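# Transfer 96-well plate from nest N1 to bench spot B1

## Task

Pick up the 96-well plate sitting in plate nest N1 (the left-hand nest when viewed from the arms' side of the table) and set it down on bench spot B1 (the right-hand spot), with its long side running along the length of the taped outline and the whole plate inside it. Then open the gripper and move the arm away from the plate.

## Robot and tools

Robot: two 6-joint arms, left_arm and right_arm, each with a parallel gripper. Each arm has a wrist camera: cam_left_wrist and cam_right_wrist, both 504x504 fisheye images. Unless you pass "pictures": false, every execute_actions result includes both images, left first.

Frame: all reported gripper poses share one scene frame. The origin is on the table surface midway between the arms. +x points out over the table, +z points up, and left_arm sits on the +y side. The names left and right refer to arms, not to image sides. From the arms' side, N1 is on the left and B1 on the right. Arm bases may be tilted. Mounting plates under the bases and the metal frame behind the arms are fixed obstacles. Reported hand positions can be off, more so at long reach.

Gripper geometry: the fingers point along the gripper's +z axis and close along its y axis. end_effector_position is the point between the finger pads, about 1 cm behind the tips.

Tool execute_actions, argument "actions": a list holding at most one item.
- Empty list: no command, just returns the current state.
- Move: {"rows": [...], "steps": n}, n from 1 to 15 (default 15), each step 1/30 s. Each row is used for one step; if there are fewer rows than steps, the last row repeats.
- Wait: {"steps": n} without rows, n up to 300; it returns once that many steps have passed since the previous result, counting the time you spend replying.
Each row is one flat list of 14 numbers covering both arms, even if only one moves: left_arm waist, shoulder, elbow, wrist pitch, wrist yaw, wrist roll, opening, then the same seven for right_arm. The six joint values are absolute target angles in radians, in the same form as the Joint positions line, not offsets. Stated ranges per arm: waist -2.618 to 3.054, shoulder 0.000 to 3.142, elbow 0.000 to 3.142, wrist pitch -1.571 to 1.571, wrist yaw -1.571 to 1.571, wrist roll -2.094 to 2.094. True ends may differ by up to 0.036 rad. A target more than 0.036 beyond a stated end, and farther out than the joint currently is, gets the whole call refused (nothing is sent). A target past the real end is clipped there and the result may report "joint sent to its limit", possibly about an earlier action. Opening is an absolute value from -1 (closed) to +1 (fully open).

Speed: each step the commanded angle may lead the measured one by at most 0.202 rad (waist), 0.258 (shoulder), 0.238 (elbow), 0.573 (wrist pitch), 0.522 (wrist yaw and roll). If targets would move a gripper more than 70 mm from where it is, all joints of that arm are scaled back. Large moves therefore need several calls. Arms keep heading toward the last row while you think or wait, until everything nearly stops or a step is HELD.

Reading results: the state line gives each arm's end_effector_position (metres) and end_effector_quat_wxyz. Joint positions and Joint velocities give per-arm joint angles (rad, rad/s) and finally the pad gap (m, m/s; 0.094 m fully open). grip_measured is the measured opening on the command scale; each gripper may read off by roughly 1 mm. "joint command not followed" means a clearance check altered or blocked joint targets on some steps; the rest of the row ran. HELD marks steps where your row was partly or wholly not sent.

Gripping: away from -1 and +1 the fingers go to the opening you command as grip_measured reads it. To hold the plate, command about 0.03 below the grip_measured you see when closed on it; smaller differences grip more gently. Pad force tops out near 50 to 62 N, with brief spikes on first contact.

Tool zoom_image: "camera" (cam_left_wrist or cam_right_wrist) and "region" [x0, y0, x1, y1] in pixels of that camera's latest full image, origin top-left, at most 504 by 504. It returns a magnified view.

Only call it once the plate rests correctly and the gripper is open and clear. Replying without any tool call also ends everything.

Suggested order: look, approach N1 from above with the gripper open, align fingers across the plate's short or long side, descend, close, lift a little, carry to B1, rotate so the plate's long axis matches the outline, lower until nearly touching, open, retract upward.

Avoid: dropping the plate from any real height (a few mm is fine), knocking anything off the table, hard pushes into the table, arms colliding or pressing on each other, and the fixed mount and frame. Motor heat: holding loads warms motors; MOTOR HOT appears at 75 °C, at 90 °C the arm halts for 10 s, at 100 °C it stops holding and falls; these halts appear as OVER-TEMPERATURE FAULT lines. Keep holds short. Faster, smoother motion with less effort is better.

Each tool is called after "Call:" as a command line: name --argument value for each argument, lists and objects as JSON in quotes; but a table of rows of numbers goes row by row, as --pt "numbers of a row", without its own name.

## Session

Call:
execute_actions --actions '[]'

Scene clock: 0.00 s of 13200.00 s.
left_arm: end_effector_position=(+0.4630, +0.5568, +0.2458) grip_measured=+1.000 end_effector_quat_wxyz=(+0.380, -0.914, +0.131, -0.052) | right_arm: end_effector_position=(+0.5725, -0.2898, +0.3141) grip_measured=+1.000 end_effector_quat_wxyz=(+0.187, -0.308, +0.932, +0.046)
Joint positions: left_arm=[-0.102  1.586  1.126  0.621 -1.206 -1.927  0.094] | right_arm=[ 0.279  1.516  1.605 -0.564  0.518 -0.758  0.094]
Joint velocities: left_arm=[-0.002  0.007 -0.017 -0.022 -0.037  0.007  0.   ] | right_arm=[ 0.007 -0.007 -0.002 -0.037  0.022 -0.022  0.   ]
Motor temperatures (°C, as the motors report them): left_arm=[30 28 22 22 22 23] | right_arm=[29 30 25 20 24 23]

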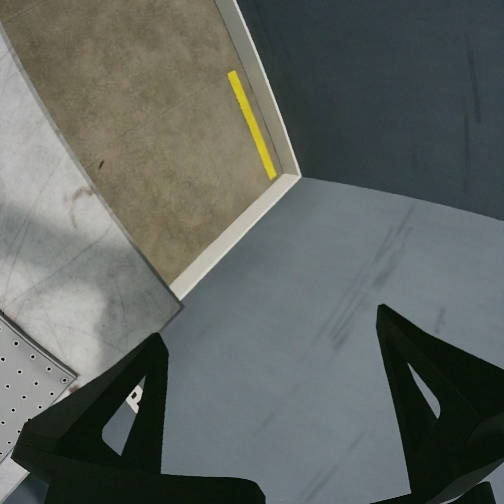

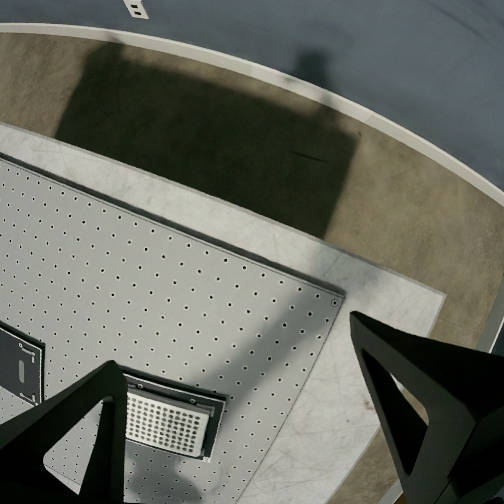

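Call:
zoom_image --camera "cam_right_wrist" --region '[90, 340, 250, 500]'

Call:
zoom_image --camera "cam_right_wrist" --region '[0, 280, 160, 440]'

Call:
zoom_image --camera "cam_left_wrist" --region '[0, 280, 200, 480]'

Region (90, 340, 250, 500) of cam_right_wrist's 504x504 image, scaled by 3.150, with more detail than that image has.

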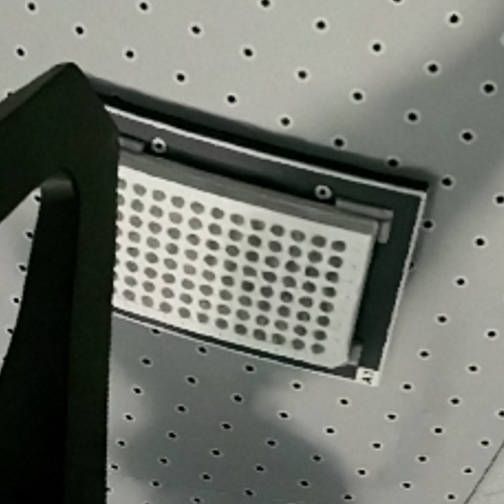

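Region (0, 280, 160, 440) of cam_right_wrist's 504x504 image, scaled by 3.150, with more detail than that image has.

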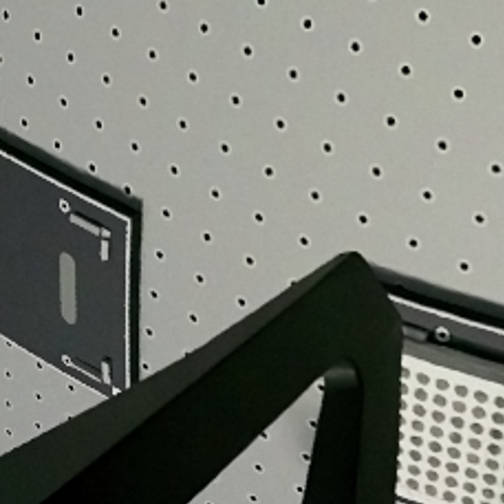

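Region (0, 280, 200, 480) of cam_left_wrist's 504x504 image, scaled by 2.520, with more detail than that image has.

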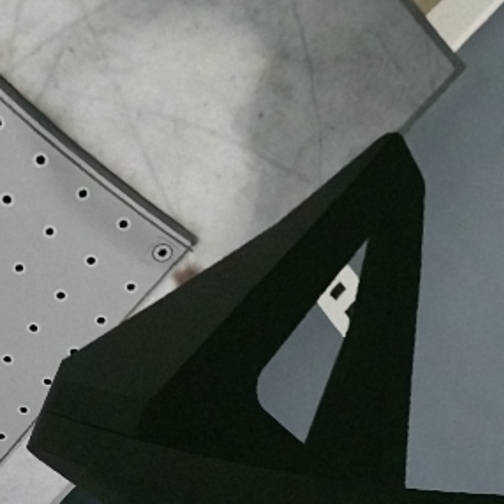

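Call:
zoom_image --camera "cam_right_wrist" --region '[120, 380, 220, 480]'

Region (120, 380, 220, 480) of cam_right_wrist's 504x504 image, scaled by 5.040, with more detail than that image has.

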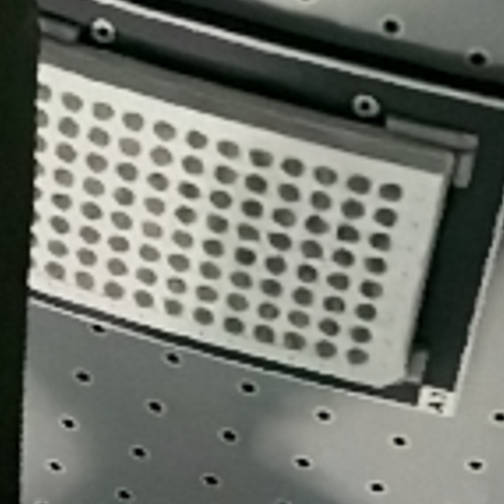

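Call:
execute_actions --actions '[{"rows": [ [-0.1025,1.5862,1.1263,0.6080,-1.2017,-1.9254,1,0.2786,1.5164,1.6033,-0.5467,0.5167,-0.7709,1], [-0.1038,1.5870,1.1270,0.5980,-1.1983,-1.9242,1,0.2773,1.5175,1.5984,-0.5370,0.5160,-0.7809,1], [-0.1060,1.5882,1.1283,0.5852,-1.1940,-1.9226,1,0.2751,1.5193,1.5901,-0.5254,0.5151,-0.7937,1], [-0.1092,1.5899,1.1300,0.5696,-1.1888,-1.9207,1,0.2721,1.5218,1.5787,-0.5117,0.5141,-0.8092,1], [-0.1132,1.5920,1.1323,0.5515,-1.1827,-1.9185,1,0.2682,1.5250,1.5642,-0.4961,0.5129,-0.8273,1], [-0.1180,1.5946,1.1350,0.5307,-1.1758,-1.9159,1,0.2636,1.5289,1.5466,-0.4786,0.5116,-0.8479,1], [-0.1237,1.5977,1.1382,0.5076,-1.1680,-1.9131,1,0.2581,1.5335,1.5262,-0.4594,0.5102,-0.8710,1], [-0.1301,1.6012,1.1419,0.4820,-1.1595,-1.9099,1,0.2519,1.5388,1.5030,-0.4385,0.5086,-0.8965,1], [-0.1373,1.6051,1.1460,0.4543,-1.1502,-1.9065,1,0.2449,1.5446,1.4773,-0.4161,0.5069,-0.9241,1], [-0.1453,1.6094,1.1504,0.4245,-1.1402,-1.9028,1,0.2373,1.5510,1.4493,-0.3922,0.5052,-0.9538,1], [-0.1539,1.6141,1.1553,0.3927,-1.1296,-1.8989,1,0.2289,1.5580,1.4191,-0.3670,0.5033,-0.9855,1], [-0.1632,1.6191,1.1606,0.3592,-1.1184,-1.8948,1,0.2200,1.5655,1.3871,-0.3405,0.5013,-1.0189,1], [-0.1731,1.6244,1.1662,0.3240,-1.1066,-1.8905,1,0.2105,1.5736,1.3533,-0.3130,0.4992,-1.0539,1], [-0.1835,1.6301,1.1721,0.2874,-1.0944,-1.8860,1,0.2004,1.5820,1.3182,-0.2844,0.4971,-1.0904,1], [-0.1945,1.6360,1.1783,0.2495,-1.0817,-1.8813,1,0.1898,1.5909,1.2820,-0.2551,0.4949,-1.1281,1] ], "steps": 15}]' --pictures false

Call:
execute_actions --actions '[{"rows": [ [-0.2059,1.6422,1.1847,0.2106,-1.0687,-1.8766,1,0.1788,1.6001,1.2448,-0.2251,0.4927,-1.1669,1], [-0.2177,1.6485,1.1914,0.1707,-1.0553,-1.8717,1,0.1675,1.6097,1.2071,-0.1946,0.4904,-1.2066,1], [-0.2298,1.6551,1.1982,0.1301,-1.0418,-1.8667,1,0.1558,1.6195,1.1692,-0.1637,0.4881,-1.2470,1], [-0.2422,1.6618,1.2052,0.0891,-1.0280,-1.8616,1,0.1438,1.6295,1.1312,-0.1326,0.4858,-1.2879,1], [-0.2549,1.6686,1.2124,0.0477,-1.0142,-1.8565,1,0.1316,1.6397,1.0935,-0.1014,0.4834,-1.3291,1], [-0.2677,1.6755,1.2196,0.0063,-1.0003,-1.8515,1,0.1193,1.6501,1.0563,-0.0703,0.4811,-1.3705,1], [-0.2805,1.6825,1.2269,-0.0351,-0.9865,-1.8464,1,0.1069,1.6605,1.0201,-0.0394,0.4788,-1.4117,1], [-0.2935,1.6895,1.2341,-0.0761,-0.9727,-1.8413,1,0.0944,1.6710,0.9850,-0.0089,0.4765,-1.4526,1], [-0.3063,1.6965,1.2414,-0.1167,-0.9592,-1.8363,1,0.0820,1.6814,0.9512,0.0211,0.4743,-1.4930,1], [-0.3191,1.7034,1.2486,-0.1566,-0.9458,-1.8314,1,0.0697,1.6918,0.9192,0.0504,0.4721,-1.5327,1], [-0.3318,1.7102,1.2558,-0.1955,-0.9328,-1.8267,1,0.0575,1.7020,0.8890,0.0790,0.4700,-1.5715,1], [-0.3442,1.7169,1.2628,-0.2334,-0.9201,-1.8220,1,0.0455,1.7120,0.8610,0.1065,0.4679,-1.6092,1], [-0.3563,1.7235,1.2696,-0.2700,-0.9079,-1.8175,1,0.0338,1.7218,0.8353,0.1330,0.4659,-1.6457,1], [-0.3681,1.7298,1.2763,-0.3052,-0.8961,-1.8132,1,0.0225,1.7314,0.8121,0.1582,0.4640,-1.6807,1], [-0.3795,1.7360,1.2828,-0.3387,-0.8849,-1.8091,1,0.0115,1.7406,0.7917,0.1821,0.4623,-1.7141,1] ], "steps": 15}]' --pictures false

Call:
execute_actions --actions '[{"rows": [ [-0.3905,1.7419,1.2889,-0.3705,-0.8743,-1.8052,1,0.0009,1.7495,0.7741,0.2045,0.4606,-1.7458,1], [-0.4009,1.7476,1.2948,-0.4003,-0.8643,-1.8015,1,-0.0092,1.7579,0.7596,0.2254,0.4590,-1.7755,1], [-0.4108,1.7529,1.3004,-0.4280,-0.8550,-1.7981,1,-0.0187,1.7660,0.7482,0.2446,0.4576,-1.8031,1], [-0.4201,1.7579,1.3057,-0.4536,-0.8465,-1.7949,1,-0.0276,1.7735,0.7399,0.2621,0.4563,-1.8286,1], [-0.4287,1.7626,1.3106,-0.4767,-0.8387,-1.7921,1,-0.0360,1.7805,0.7350,0.2777,0.4551,-1.8517,1], [-0.4367,1.7669,1.3150,-0.4975,-0.8318,-1.7895,1,-0.0436,1.7869,0.7333,0.2914,0.4541,-1.8723,1], [-0.4439,1.7708,1.3191,-0.5156,-0.8257,-1.7873,1,-0.0506,1.7927,0.7333,0.3030,0.4532,-1.8904,1], [-0.4503,1.7743,1.3228,-0.5312,-0.8205,-1.7854,1,-0.0568,1.7980,0.7360,0.3127,0.4525,-1.9059,1], [-0.4560,1.7774,1.3260,-0.5440,-0.8162,-1.7838,1,-0.0623,1.8026,0.7450,0.3202,0.4519,-1.9187,1], [-0.4608,1.7800,1.3287,-0.5540,-0.8128,-1.7826,1,-0.0669,1.8065,0.7580,0.3256,0.4515,-1.9287,1], [-0.4648,1.7821,1.3310,-0.5612,-0.8104,-1.7817,1,-0.0708,1.8097,0.7720,0.3289,0.4513,-1.9358,1], [-0.4680,1.7838,1.3327,-0.5656,-0.8090,-1.7812,1,-0.0738,1.8122,0.7840,0.3300,0.4512,-1.9402,1], [-0.4702,1.7850,1.3340,-0.5670,-0.8085,-1.7810,1,-0.0760,1.8140,0.7930,0.3300,0.4512,-1.9416,1], [-0.4715,1.7858,1.3347,-0.5670,-0.8085,-1.7810,1,-0.0773,1.8151,0.8000,0.3300,0.4512,-1.9416,1], [-0.4720,1.7860,1.3350,-0.5670,-0.8085,-1.7810,1,-0.0777,1.8155,0.8050,0.3300,0.4512,-1.9416,1] ], "steps": 15}]' --pictures false

Call:
execute_actions --actions '[{"rows": [ [-0.4720,1.7860,1.3350,-0.5670,-0.8085,-1.7810,1,-0.0777,1.8155,0.8090,0.3300,0.4512,-1.9416,1], [-0.4720,1.7860,1.3350,-0.5670,-0.8085,-1.7810,1,-0.0777,1.8155,0.8115,0.3300,0.4512,-1.9416,1], [-0.4720,1.7860,1.3350,-0.5670,-0.8085,-1.7810,1,-0.0777,1.8155,0.8129,0.3300,0.4512,-1.9416,1] ], "steps": 15}]'

Scene clock: 120.50 s of 13200.00 s.
left_arm: end_effector_position=(+0.4674, +0.5074, +0.2249) grip_measured=+1.000 end_effector_quat_wxyz=(-0.315, +0.913, -0.254, +0.044) | right_arm: end_effector_position=(+0.5281, -0.2760, +0.2452) grip_measured=+1.000 end_effector_quat_wxyz=(+0.149, -0.416, +0.897, +0.016)
Joint positions: left_arm=[-0.156  1.617  1.148  0.405 -1.124 -1.908  0.094] | right_arm=[ 0.209  1.546  1.367 -0.348  0.515 -0.991  0.094]
Joint velocities: left_arm=[-0.31   0.208  0.173 -0.916  0.359  0.095  0.   ] | right_arm=[-0.276  0.305 -1.004  0.681 -0.11  -0.872  0.   ]
Motor temperatures (°C, as the motors report them): left_arm=[30 34 23 25 22 23] | right_arm=[29 35 27 21 24 23]
Steps of this call (steps 1 to 90: nothing new was sent; then 117.00 s passed at rest; steps 91 to 105: all 15 steps of this action). Readings (joint positions):
91: left_arm=[-0.102 1.586 1.126 0.621 -1.206 -1.927] | right_arm=[0.279 1.516 1.605 -0.563 0.518 -0.758]
92: left_arm=[-0.102 1.586 1.126 0.621 -1.204 -1.927] | right_arm=[0.279 1.516 1.605 -0.562 0.518 -0.760]
94: left_arm=[-0.102 1.586 1.126 0.616 -1.198 -1.927] | right_arm=[0.279 1.516 1.605 -0.553 0.518 -0.771]
98: left_arm=[-0.103 1.586 1.126 0.574 -1.181 -1.926] | right_arm=[0.265 1.516 1.566 -0.494 0.518 -0.819]
105: the state above

Scene clock: 121.00 s of 13200.00 s.
left_arm: end_effector_position=(+0.4428, +0.3639, +0.2074) grip_measured=+1.000 end_effector_quat_wxyz=(-0.122, +0.826, -0.550, +0.032) | right_arm: end_effector_position=(+0.3328, -0.2636, +0.1102) grip_measured=+1.000 end_effector_quat_wxyz=(+0.004, -0.675, +0.736, +0.048)
Joint positions: left_arm=[-0.339  1.719  1.25  -0.161 -0.931 -1.837  0.094] | right_arm=[ 0.031  1.712  0.846  0.049  0.485 -1.551  0.094]
Joint velocities: left_arm=[-0.335  0.193  0.183 -1.092  0.374  0.11   0.   ] | right_arm=[-0.315  0.256 -0.667  0.652 -0.081 -1.048  0.   ]
Motor temperatures (°C, as the motors report them): left_arm=[30 34 23 25 22 23] | right_arm=[29 35 27 21 24 23]
Steps of this call (steps 1 to 15: all 15 steps of this action). Readings (joint positions):
1: left_arm=[-0.167 1.623 1.153 0.373 -1.112 -1.904] | right_arm=[0.199 1.558 1.331 -0.323 0.513 -1.023]
2: left_arm=[-0.178 1.630 1.159 0.339 -1.100 -1.900] | right_arm=[0.188 1.570 1.293 -0.297 0.511 -1.056]
4: left_arm=[-0.202 1.643 1.172 0.267 -1.075 -1.891] | right_arm=[0.166 1.595 1.216 -0.245 0.507 -1.127]
8: left_arm=[-0.252 1.670 1.201 0.113 -1.023 -1.872] | right_arm=[0.117 1.644 1.061 -0.139 0.498 -1.281]
15: the state above

Scene clock: 121.50 s of 13200.00 s.
left_arm: end_effector_position=(+0.3928, +0.2953, +0.2194) grip_measured=+1.000 end_effector_quat_wxyz=(+0.001, +0.714, -0.700, +0.011) | right_arm: end_effector_position=(+0.3137, -0.2895, +0.0766) grip_measured=+1.000 end_effector_quat_wxyz=(+0.003, +0.762, -0.648, -0.013)
Joint positions: left_arm=[-0.449  1.779  1.309 -0.518 -0.814 -1.791  0.094] | right_arm=[-0.073  1.793  0.767  0.294  0.469 -1.902  0.094]
Joint velocities: left_arm=[-0.051  0.017  0.022 -0.271  0.022 -0.007  0.   ] | right_arm=[-0.056  0.056  0.198  0.066 -0.037 -0.227  0.   ]
Motor temperatures (°C, as the motors report them): left_arm=[30 34 23 25 22 23] | right_arm=[29 35 27 21 24 23]
Steps of this call (steps 1 to 15: all 15 steps of this action). Readings (joint positions):
1: left_arm=[-0.351 1.726 1.256 -0.198 -0.918 -1.832] | right_arm=[0.021 1.721 0.823 0.074 0.483 -1.588]
2: left_arm=[-0.363 1.732 1.262 -0.233 -0.907 -1.827] | right_arm=[0.010 1.729 0.804 0.099 0.482 -1.622]
4: left_arm=[-0.383 1.744 1.273 -0.299 -0.885 -1.819] | right_arm=[-0.010 1.745 0.775 0.144 0.478 -1.688]
8: left_arm=[-0.418 1.763 1.292 -0.411 -0.848 -1.805] | right_arm=[-0.043 1.773 0.753 0.217 0.473 -1.798]
15: the state above

Scene clock: 122.00 s of 13200.00 s.
left_arm: end_effector_position=(+0.3881, +0.2948, +0.2199) grip_measured=+1.000 end_effector_quat_wxyz=(+0.009, +0.706, -0.708, +0.006) | right_arm: end_effector_position=(+0.3323, -0.2928, +0.0757) grip_measured=+1.000 end_effector_quat_wxyz=(-0.010, +0.763, -0.647, +0.008)
Joint positions: left_arm=[-0.45   1.779  1.312 -0.547 -0.807 -1.787  0.094] | right_arm=[-0.074  1.795  0.793  0.325  0.466 -1.931  0.094]
Joint velocities: left_arm=[ 0.002 -0.007 -0.017 -0.007 -0.037  0.037  0.   ] | right_arm=[ 0.002 -0.002 -0.017 -0.007 -0.037  0.022  0.   ]
Motor temperatures (°C, as the motors report them): left_arm=[30 34 23 25 22 23] | right_arm=[29 35 27 21 24 23]
Steps of this call (steps 1 to 15: all 15 steps of this action). Readings (joint positions):
1: left_arm=[-0.450 1.779 1.310 -0.524 -0.812 -1.790] | right_arm=[-0.074 1.795 0.774 0.299 0.468 -1.908]
2: left_arm=[-0.450 1.779 1.310 -0.529 -0.811 -1.789] | right_arm=[-0.074 1.795 0.780 0.304 0.468 -1.913]
4: left_arm=[-0.450 1.779 1.311 -0.536 -0.809 -1.788] | right_arm=[-0.074 1.795 0.789 0.314 0.467 -1.920]
8: left_arm=[-0.450 1.779 1.312 -0.543 -0.808 -1.787] | right_arm=[-0.074 1.795 0.793 0.325 0.466 -1.927]
15: the state above

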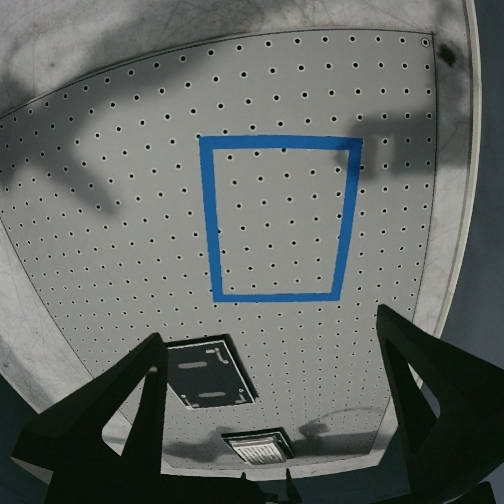

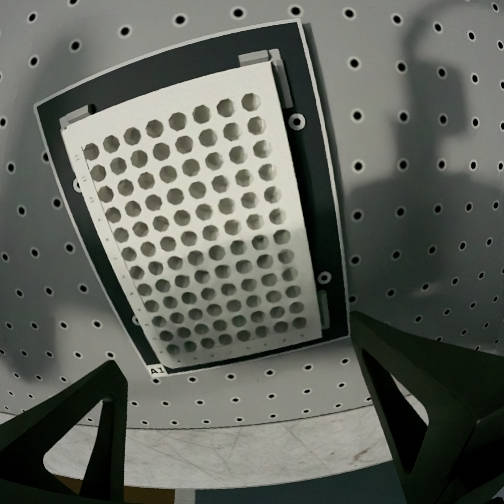

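Call:
zoom_image --camera "cam_left_wrist" --region '[186, 120, 376, 310]'

Call:
zoom_image --camera "cam_left_wrist" --region '[150, 280, 390, 504]'

Call:
zoom_image --camera "cam_right_wrist" --region '[40, 80, 180, 220]'

Call:
zoom_image --camera "cam_right_wrist" --region '[180, 30, 320, 170]'

Call:
zoom_image --camera "cam_right_wrist" --region '[90, 260, 230, 400]'

Call:
zoom_image --camera "cam_right_wrist" --region '[230, 230, 370, 370]'

Region (186, 120, 376, 310) of cam_left_wrist's 504x504 image, scaled by 2.653, with more detail than that image has.

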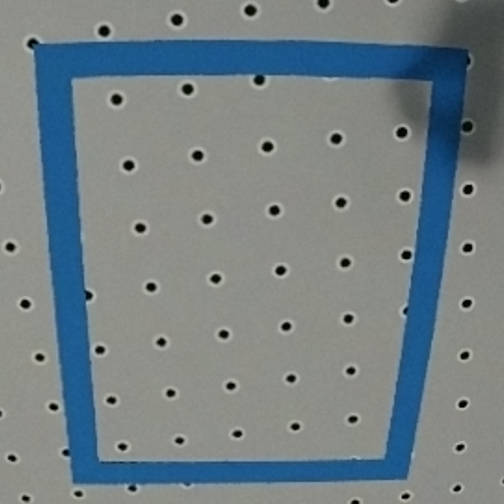

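Region (150, 280, 390, 504) of cam_left_wrist's 504x504 image, scaled by 2.100, with more detail than that image has; it fills the top 470 rows of this view, and the rest is white.

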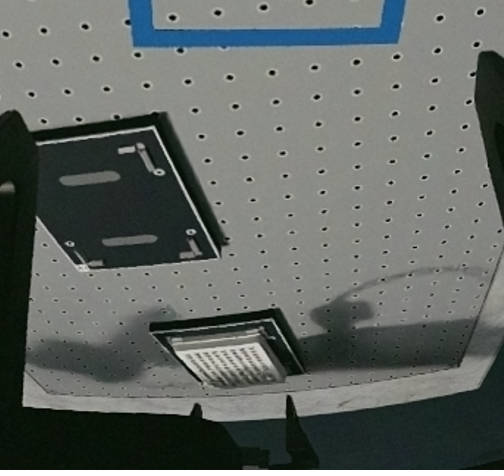

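Region (40, 80, 180, 220) of cam_right_wrist's 504x504 image, scaled by 3.600, with more detail than that image has.

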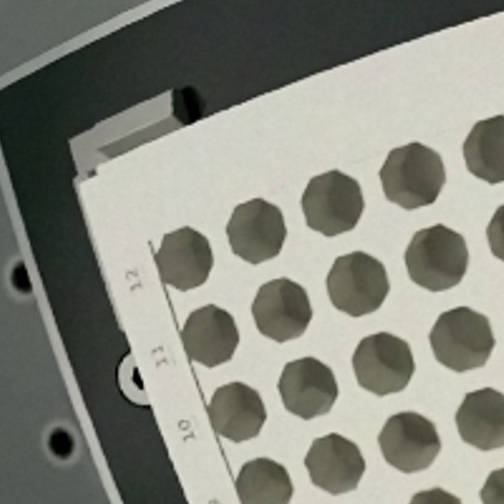

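Region (180, 30, 320, 170) of cam_right_wrist's 504x504 image, scaled by 3.600, with more detail than that image has.

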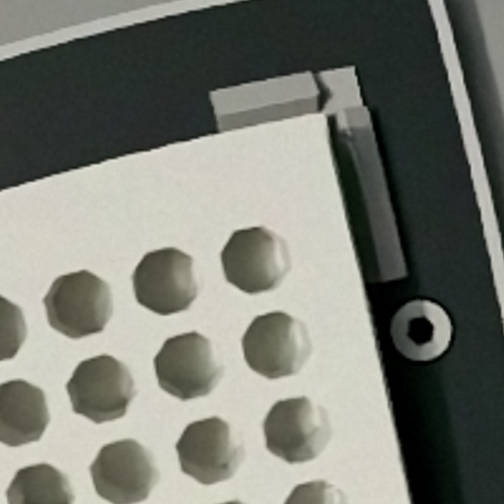

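Region (90, 260, 230, 400) of cam_right_wrist's 504x504 image, scaled by 3.600, with more detail than that image has.

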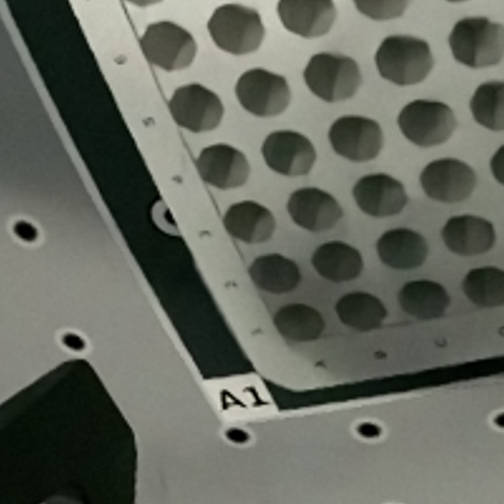

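Region (230, 230, 370, 370) of cam_right_wrist's 504x504 image, scaled by 3.600, with more detail than that image has.

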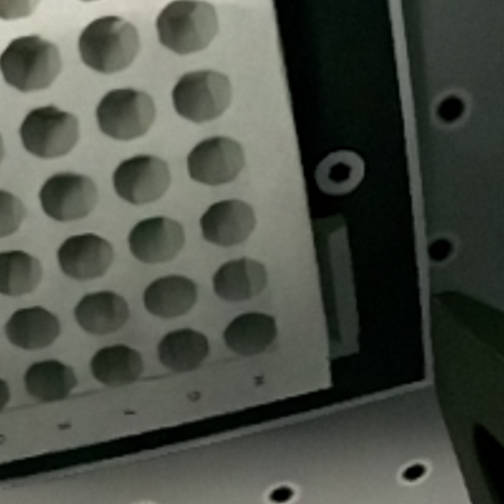

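Call:
zoom_image --camera "cam_left_wrist" --region '[190, 285, 320, 415]'

Region (190, 285, 320, 415) of cam_left_wrist's 504x504 image, scaled by 3.877, with more detail than that image has.

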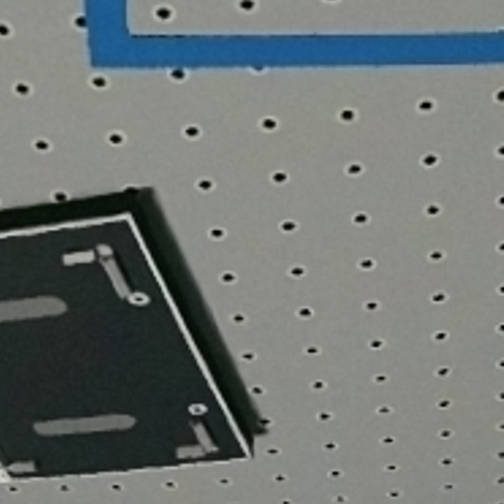

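Call:
execute_actions --actions '[{"rows": [ [-0.4716,1.7869,1.3354,-0.5598,-0.8064,-1.7742,1,-0.0779,1.8162,0.8153,0.3348,0.4496,-1.9434,1], [-0.4703,1.7894,1.3366,-0.5543,-0.8048,-1.7689,1,-0.0783,1.8183,0.8185,0.3373,0.4487,-1.9444,1], [-0.4682,1.7936,1.3386,-0.5473,-0.8028,-1.7622,1,-0.0791,1.8217,0.8225,0.3404,0.4476,-1.9456,1], [-0.4653,1.7995,1.3413,-0.5388,-0.8004,-1.7541,1,-0.0802,1.8264,0.8253,0.3438,0.4465,-1.9469,1], [-0.4617,1.8070,1.3448,-0.5289,-0.7975,-1.7447,1,-0.0816,1.8323,0.8287,0.3475,0.4452,-1.9484,1], [-0.4572,1.8161,1.3491,-0.5178,-0.7943,-1.7341,1,-0.0832,1.8392,0.8317,0.3515,0.4438,-1.9499,1], [-0.4520,1.8266,1.3540,-0.5053,-0.7907,-1.7223,1,-0.0850,1.8471,0.8353,0.3557,0.4424,-1.9515,1], [-0.4462,1.8385,1.3596,-0.4918,-0.7868,-1.7094,1,-0.0869,1.8557,0.8393,0.3600,0.4409,-1.9532,1], [-0.4397,1.8517,1.3658,-0.4772,-0.7826,-1.6955,1,-0.0890,1.8648,0.8437,0.3643,0.4394,-1.9549,1], [-0.4326,1.8662,1.3725,-0.4618,-0.7781,-1.6808,1,-0.0913,1.8744,0.8483,0.3685,0.4380,-1.9565,1], [-0.4249,1.8817,1.3798,-0.4455,-0.7734,-1.6652,1,-0.0935,1.8842,0.8530,0.3725,0.4366,-1.9580,1], [-0.4168,1.8982,1.3875,-0.4285,-0.7685,-1.6491,1,-0.0957,1.8940,0.8587,0.3762,0.4353,-1.9595,1], [-0.4083,1.9156,1.3957,-0.4110,-0.7635,-1.6324,1,-0.0980,1.9036,0.8643,0.3796,0.4342,-1.9608,1], [-0.3994,1.9337,1.4041,-0.3931,-0.7583,-1.6153,1,-0.1001,1.9127,0.8697,0.3827,0.4331,-1.9620,1], [-0.3902,1.9523,1.4129,-0.3748,-0.7530,-1.5980,1,-0.1020,1.9213,0.8747,0.3852,0.4322,-1.9630,1] ], "steps": 15}]' --pictures false

Call:
execute_actions --actions '[{"rows": [ [-0.3808,1.9714,1.4218,-0.3565,-0.7478,-1.5805,1,-0.1038,1.9292,0.8793,0.3873,0.4315,-1.9638,1], [-0.3713,1.9908,1.4309,-0.3382,-0.7425,-1.5630,1,-0.1054,1.9361,0.8833,0.3888,0.4310,-1.9643,1], [-0.3617,2.0104,1.4401,-0.3199,-0.7372,-1.5457,1,-0.1068,1.9420,0.8867,0.3897,0.4307,-1.9647,1], [-0.3520,2.0300,1.4492,-0.3020,-0.7320,-1.5286,1,-0.1079,1.9467,0.8895,0.3900,0.4306,-1.9648,1], [-0.3425,2.0494,1.4583,-0.2845,-0.7270,-1.5119,1,-0.1087,1.9501,0.8915,0.3900,0.4306,-1.9648,1], [-0.3331,2.0685,1.4672,-0.2675,-0.7221,-1.4958,1,-0.1091,1.9522,0.8927,0.3900,0.4306,-1.9648,1], [-0.3239,2.0871,1.4760,-0.2513,-0.7174,-1.4803,1,-0.1093,1.9529,0.8931,0.3900,0.4306,-1.9648,1], [-0.3150,2.1052,1.4844,-0.2358,-0.7129,-1.4655,1,-0.1093,1.9529,0.8931,0.3900,0.4306,-1.9648,1], [-0.3065,2.1226,1.4926,-0.2212,-0.7087,-1.4516,1,-0.1093,1.9529,0.8931,0.3900,0.4306,-1.9648,1], [-0.2984,2.1391,1.5003,-0.2077,-0.7048,-1.4387,1,-0.1093,1.9529,0.8931,0.3900,0.4306,-1.9648,1], [-0.2907,2.1546,1.5076,-0.1952,-0.7012,-1.4269,1,-0.1093,1.9529,0.8931,0.3900,0.4306,-1.9648,0.95], [-0.2836,2.1691,1.5143,-0.1841,-0.6980,-1.4163,1,-0.1093,1.9529,0.8931,0.3900,0.4306,-1.9648,0.9], [-0.2771,2.1823,1.5205,-0.1742,-0.6951,-1.4069,1,-0.1093,1.9529,0.8931,0.3900,0.4306,-1.9648,0.86], [-0.2713,2.1942,1.5261,-0.1657,-0.6927,-1.3988,1,-0.1093,1.9529,0.8931,0.3900,0.4306,-1.9648,0.83], [-0.2661,2.2047,1.5310,-0.1587,-0.6907,-1.3921,1,-0.1093,1.9529,0.8931,0.3900,0.4306,-1.9648,0.815] ], "steps": 15}]' --pictures false

Call:
execute_actions --actions '[{"rows": [ [-0.2616,2.2138,1.5353,-0.1532,-0.6891,-1.3868,1,-0.1093,1.9529,0.8931,0.3900,0.4306,-1.9648,0.80], [-0.2580,2.2213,1.5388,-0.1492,-0.6879,-1.3830,1,-0.1093,1.9529,0.8931,0.3900,0.4306,-1.9648,0.788], [-0.2551,2.2272,1.5415,-0.1468,-0.6872,-1.3808,1,-0.1093,1.9529,0.8931,0.3900,0.4306,-1.9648,0.776], [-0.2530,2.2314,1.5435,-0.1460,-0.6870,-1.3800,1,-0.1093,1.9529,0.8931,0.3900,0.4306,-1.9648,0.764], [-0.2517,2.2339,1.5447,-0.1460,-0.6870,-1.3800,1,-0.1093,1.9529,0.8931,0.3900,0.4306,-1.9648,0.752], [-0.2513,2.2348,1.5451,-0.1460,-0.6870,-1.3800,1,-0.1093,1.9529,0.8931,0.3900,0.4306,-1.9648,0.74], [-0.2513,2.2348,1.5451,-0.1460,-0.6870,-1.3800,1,-0.1093,1.9529,0.8931,0.3900,0.4306,-1.9648,0.728], [-0.2513,2.2348,1.5451,-0.1460,-0.6870,-1.3800,1,-0.1093,1.9529,0.8931,0.3900,0.4306,-1.9648,0.716], [-0.2513,2.2348,1.5451,-0.1460,-0.6870,-1.3800,1,-0.1093,1.9529,0.8931,0.3900,0.4306,-1.9648,0.704], [-0.2513,2.2348,1.5451,-0.1460,-0.6870,-1.3800,1,-0.1093,1.9529,0.8931,0.3900,0.4306,-1.9648,0.692], [-0.2513,2.2348,1.5451,-0.1460,-0.6870,-1.3800,1,-0.1093,1.9529,0.8931,0.3900,0.4306,-1.9648,0.68], [-0.2513,2.2348,1.5451,-0.1460,-0.6870,-1.3800,1,-0.1093,1.9529,0.8931,0.3900,0.4306,-1.9648,0.675] ], "steps": 15}]' --pictures false

Call:
execute_actions --actions '[{"steps": 8}]'

Scene clock: 242.50 s of 13200.00 s.
left_arm: end_effector_position=(+0.3968, +0.2756, +0.1817) grip_measured=+1.000 end_effector_quat_wxyz=(+0.014, +0.680, -0.733, +0.007) | right_arm: end_effector_position=(+0.3326, -0.2894, +0.0544) grip_measured=+1.000 end_effector_quat_wxyz=(-0.009, +0.764, -0.645, +0.007)
Joint positions: left_arm=[-0.404  1.912  1.379 -0.449 -0.77  -1.665  0.094] | right_arm=[-0.094  1.884  0.844  0.366  0.452 -1.949  0.094]
Joint velocities: left_arm=[0.286 0.52  0.232 0.52  0.081 0.403 0.   ] | right_arm=[-0.061  0.286  0.115  0.081 -0.037 -0.081  0.   ]
Motor temperatures (°C, as the motors report them): left_arm=[33 32 23 23 22 23] | right_arm=[28 32 25 20 24 23]
Steps of this call (steps 1 to 15: the robot went on to your last target; steps 16 to 90: nothing new was sent; then 117.00 s passed at rest; steps 91 to 105: all 15 steps of this action). Readings (joint positions):
91: left_arm=[-0.450 1.779 1.312 -0.547 -0.807 -1.786] | right_arm=[-0.074 1.795 0.793 0.325 0.466 -1.933]
92: left_arm=[-0.450 1.779 1.312 -0.547 -0.806 -1.784] | right_arm=[-0.074 1.795 0.793 0.326 0.465 -1.934]
94: left_arm=[-0.450 1.781 1.313 -0.547 -0.804 -1.777] | right_arm=[-0.074 1.795 0.793 0.329 0.464 -1.935]
98: left_arm=[-0.449 1.806 1.331 -0.533 -0.798 -1.750] | right_arm=[-0.077 1.817 0.810 0.341 0.460 -1.939]
105: the state above

Scene clock: 243.00 s of 13200.00 s.
left_arm: end_effector_position=(+0.3967, +0.2604, +0.0819) grip_measured=+1.000 end_effector_quat_wxyz=(-0.015, -0.647, +0.762, +0.001) | right_arm: end_effector_position=(+0.3306, -0.2878, +0.0428) grip_measured=+0.826 end_effector_quat_wxyz=(-0.006, +0.765, -0.644, +0.004)
Joint positions: left_arm=[-0.268  2.182  1.5   -0.219 -0.702 -1.442  0.094] | right_arm=[-0.105  1.932  0.87   0.383  0.445 -1.956  0.086]
Joint velocities: left_arm=[0.193 0.335 0.12  0.33  0.037 0.374 0.   ] | right_arm=[ 0.012 -0.002 -0.017 -0.051  0.007 -0.037 -0.017]
Motor temperatures (°C, as the motors report them): left_arm=[33 32 23 23 22 23] | right_arm=[28 32 25 20 24 23]
Steps of this call (steps 1 to 15: all 15 steps of this action). Readings (joint positions):
1: left_arm=[-0.394 1.931 1.388 -0.433 -0.766 -1.650] | right_arm=[-0.096 1.894 0.849 0.369 0.451 -1.950]
2: left_arm=[-0.383 1.950 1.396 -0.417 -0.761 -1.634] | right_arm=[-0.098 1.903 0.853 0.371 0.450 -1.951]
4: left_arm=[-0.363 1.990 1.414 -0.384 -0.751 -1.602] | right_arm=[-0.101 1.917 0.861 0.375 0.448 -1.953]
8: left_arm=[-0.325 2.069 1.449 -0.316 -0.731 -1.537] | right_arm=[-0.105 1.931 0.868 0.379 0.446 -1.955]
15: the state above

Scene clock: 243.50 s of 13200.00 s.
left_arm: end_effector_position=(+0.3976, +0.2588, +0.0623) grip_measured=+1.000 end_effector_quat_wxyz=(-0.011, -0.640, +0.768, -0.002) | right_arm: end_effector_position=(+0.3308, -0.2878, +0.0428) grip_measured=+0.702 end_effector_quat_wxyz=(-0.007, +0.765, -0.644, +0.004)
Joint positions: left_arm=[-0.242  2.233  1.524 -0.162 -0.686 -1.388  0.094] | right_arm=[-0.105  1.932  0.87   0.383  0.445 -1.956  0.08 ]
Joint velocities: left_arm=[0.007 0.027 0.002 0.007 0.051 0.022 0.   ] | right_arm=[-0.012  0.002 -0.012 -0.007  0.022  0.081 -0.   ]
Motor temperatures (°C, as the motors report them): left_arm=[33 32 23 23 22 23] | right_arm=[28 32 25 20 24 23]
Steps of this call (steps 1 to 15: all 15 steps of this action). Readings (joint positions):
1: left_arm=[-0.262 2.194 1.505 -0.209 -0.699 -1.432] | right_arm=[-0.105 1.932 0.870 0.383 0.445 -1.956]
2: left_arm=[-0.256 2.205 1.509 -0.200 -0.696 -1.424] | right_arm=[-0.105 1.932 0.870 0.383 0.445 -1.956]
4: left_arm=[-0.248 2.221 1.516 -0.186 -0.692 -1.410] | right_arm=[-0.105 1.932 0.870 0.383 0.445 -1.956]
8: left_arm=[-0.242 2.233 1.520 -0.173 -0.688 -1.396] | right_arm=[-0.105 1.932 0.870 0.383 0.445 -1.956]
15: the state above

Scene clock: 243.77 s of 13200.00 s.
left_arm: end_effector_position=(+0.3979, +0.2588, +0.0623) grip_measured=+1.000 end_effector_quat_wxyz=(-0.010, -0.640, +0.769, -0.003) | right_arm: end_effector_position=(+0.3308, -0.2878, +0.0428) grip_measured=+0.702 end_effector_quat_wxyz=(-0.007, +0.765, -0.644, +0.004)
Joint positions: left_arm=[-0.242  2.233  1.524 -0.16  -0.685 -1.386  0.094] | right_arm=[-0.105  1.932  0.87   0.383  0.445 -1.956  0.08 ]
Joint velocities: left_arm=[-0.007 -0.012 -0.017 -0.007 -0.007  0.007  0.   ] | right_arm=[-0.007  0.022 -0.002 -0.037  0.066 -0.037  0.001]
Motor temperatures (°C, as the motors report them): left_arm=[33 32 23 23 22 23] | right_arm=[28 32 25 20 24 23]
Steps of this call (steps 1 to 8: the robot went on to your last target). Readings (joint positions):
1: left_arm=[-0.242 2.233 1.524 -0.161 -0.686 -1.387] | right_arm=[-0.105 1.932 0.870 0.383 0.445 -1.956]
2: left_arm=[-0.242 2.233 1.524 -0.161 -0.686 -1.387] | right_arm=[-0.105 1.932 0.870 0.383 0.445 -1.956]
4: left_arm=[-0.242 2.233 1.524 -0.161 -0.686 -1.386] | right_arm=[-0.105 1.932 0.870 0.383 0.445 -1.956]
8: the state above

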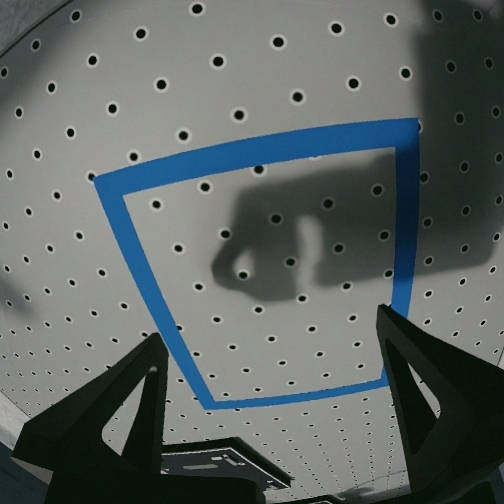

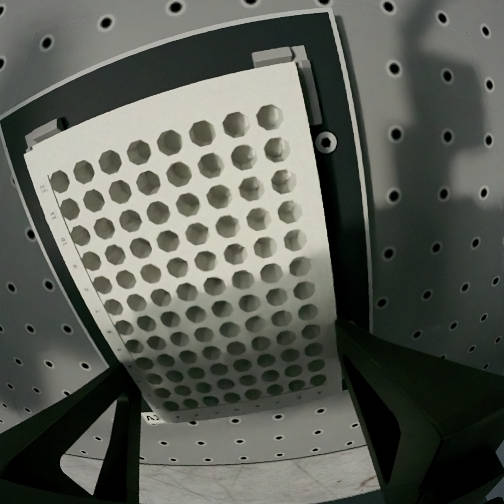

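Call:
zoom_image --camera "cam_right_wrist" --region '[80, 300, 220, 440]'

Call:
zoom_image --camera "cam_right_wrist" --region '[250, 280, 390, 420]'

Call:
zoom_image --camera "cam_right_wrist" --region '[10, 110, 150, 250]'

Call:
zoom_image --camera "cam_right_wrist" --region '[200, 40, 340, 180]'

Region (80, 300, 220, 440) of cam_right_wrist's 504x504 image, scaled by 3.600, with more detail than that image has.

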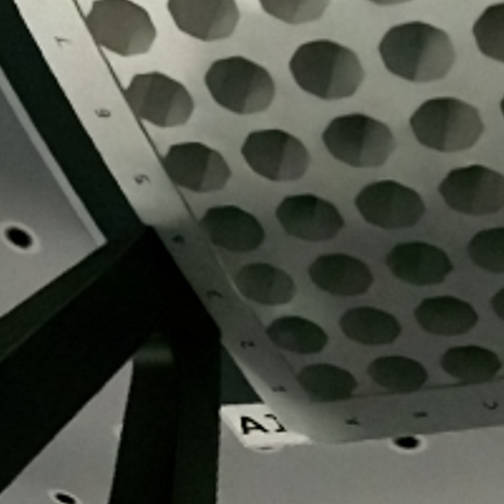

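Region (250, 280, 390, 420) of cam_right_wrist's 504x504 image, scaled by 3.600, with more detail than that image has.

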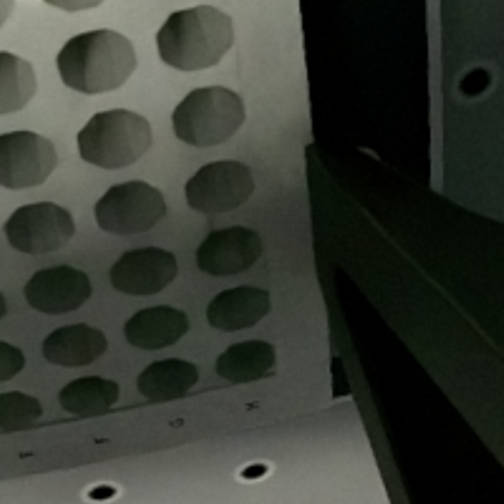

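Region (10, 110, 150, 250) of cam_right_wrist's 504x504 image, scaled by 3.600, with more detail than that image has.

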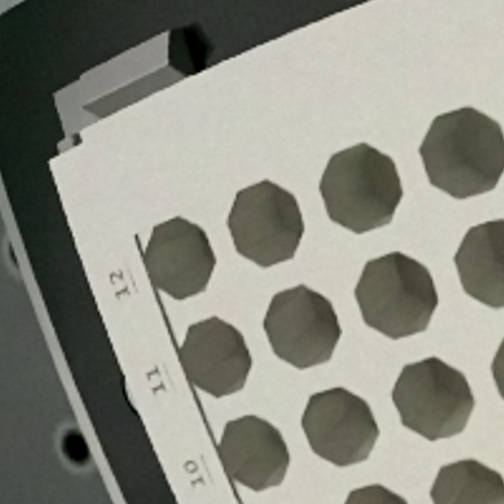

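Region (200, 40, 340, 180) of cam_right_wrist's 504x504 image, scaled by 3.600, with more detail than that image has.

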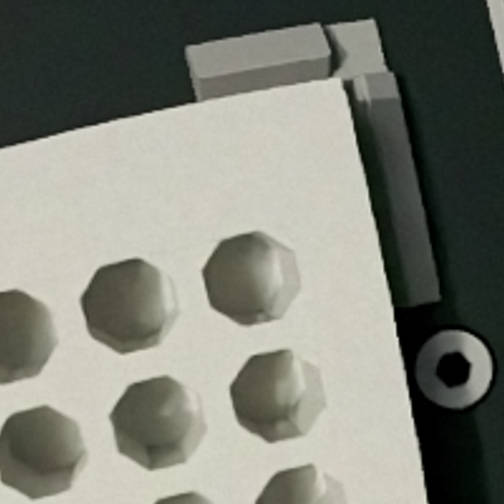

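Call:
zoom_image --camera "cam_left_wrist" --region '[80, 120, 240, 280]'

Call:
zoom_image --camera "cam_left_wrist" --region '[280, 60, 440, 220]'

Call:
zoom_image --camera "cam_left_wrist" --region '[130, 270, 290, 430]'

Call:
zoom_image --camera "cam_left_wrist" --region '[270, 250, 430, 410]'

Region (80, 120, 240, 280) of cam_left_wrist's 504x504 image, scaled by 3.150, with more detail than that image has.

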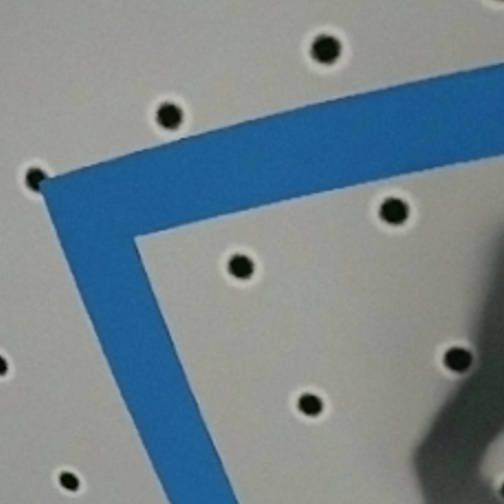

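Region (280, 60, 440, 220) of cam_left_wrist's 504x504 image, scaled by 3.150, with more detail than that image has.

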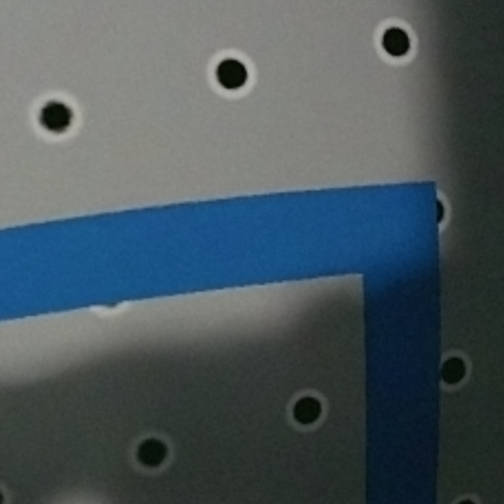

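Region (130, 270, 290, 430) of cam_left_wrist's 504x504 image, scaled by 3.150, with more detail than that image has.

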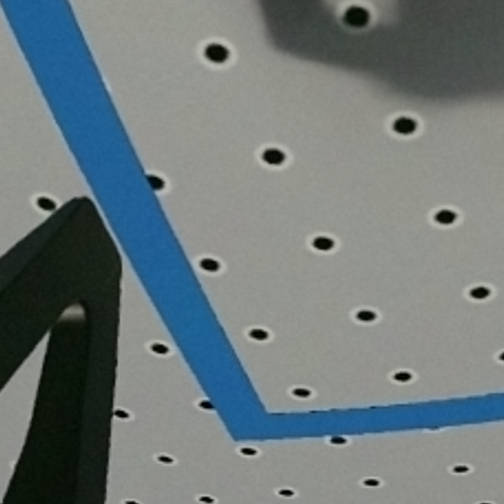

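Region (270, 250, 430, 410) of cam_left_wrist's 504x504 image, scaled by 3.150, with more detail than that image has.

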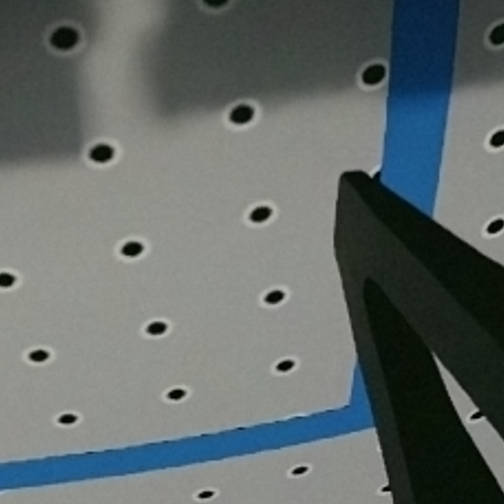

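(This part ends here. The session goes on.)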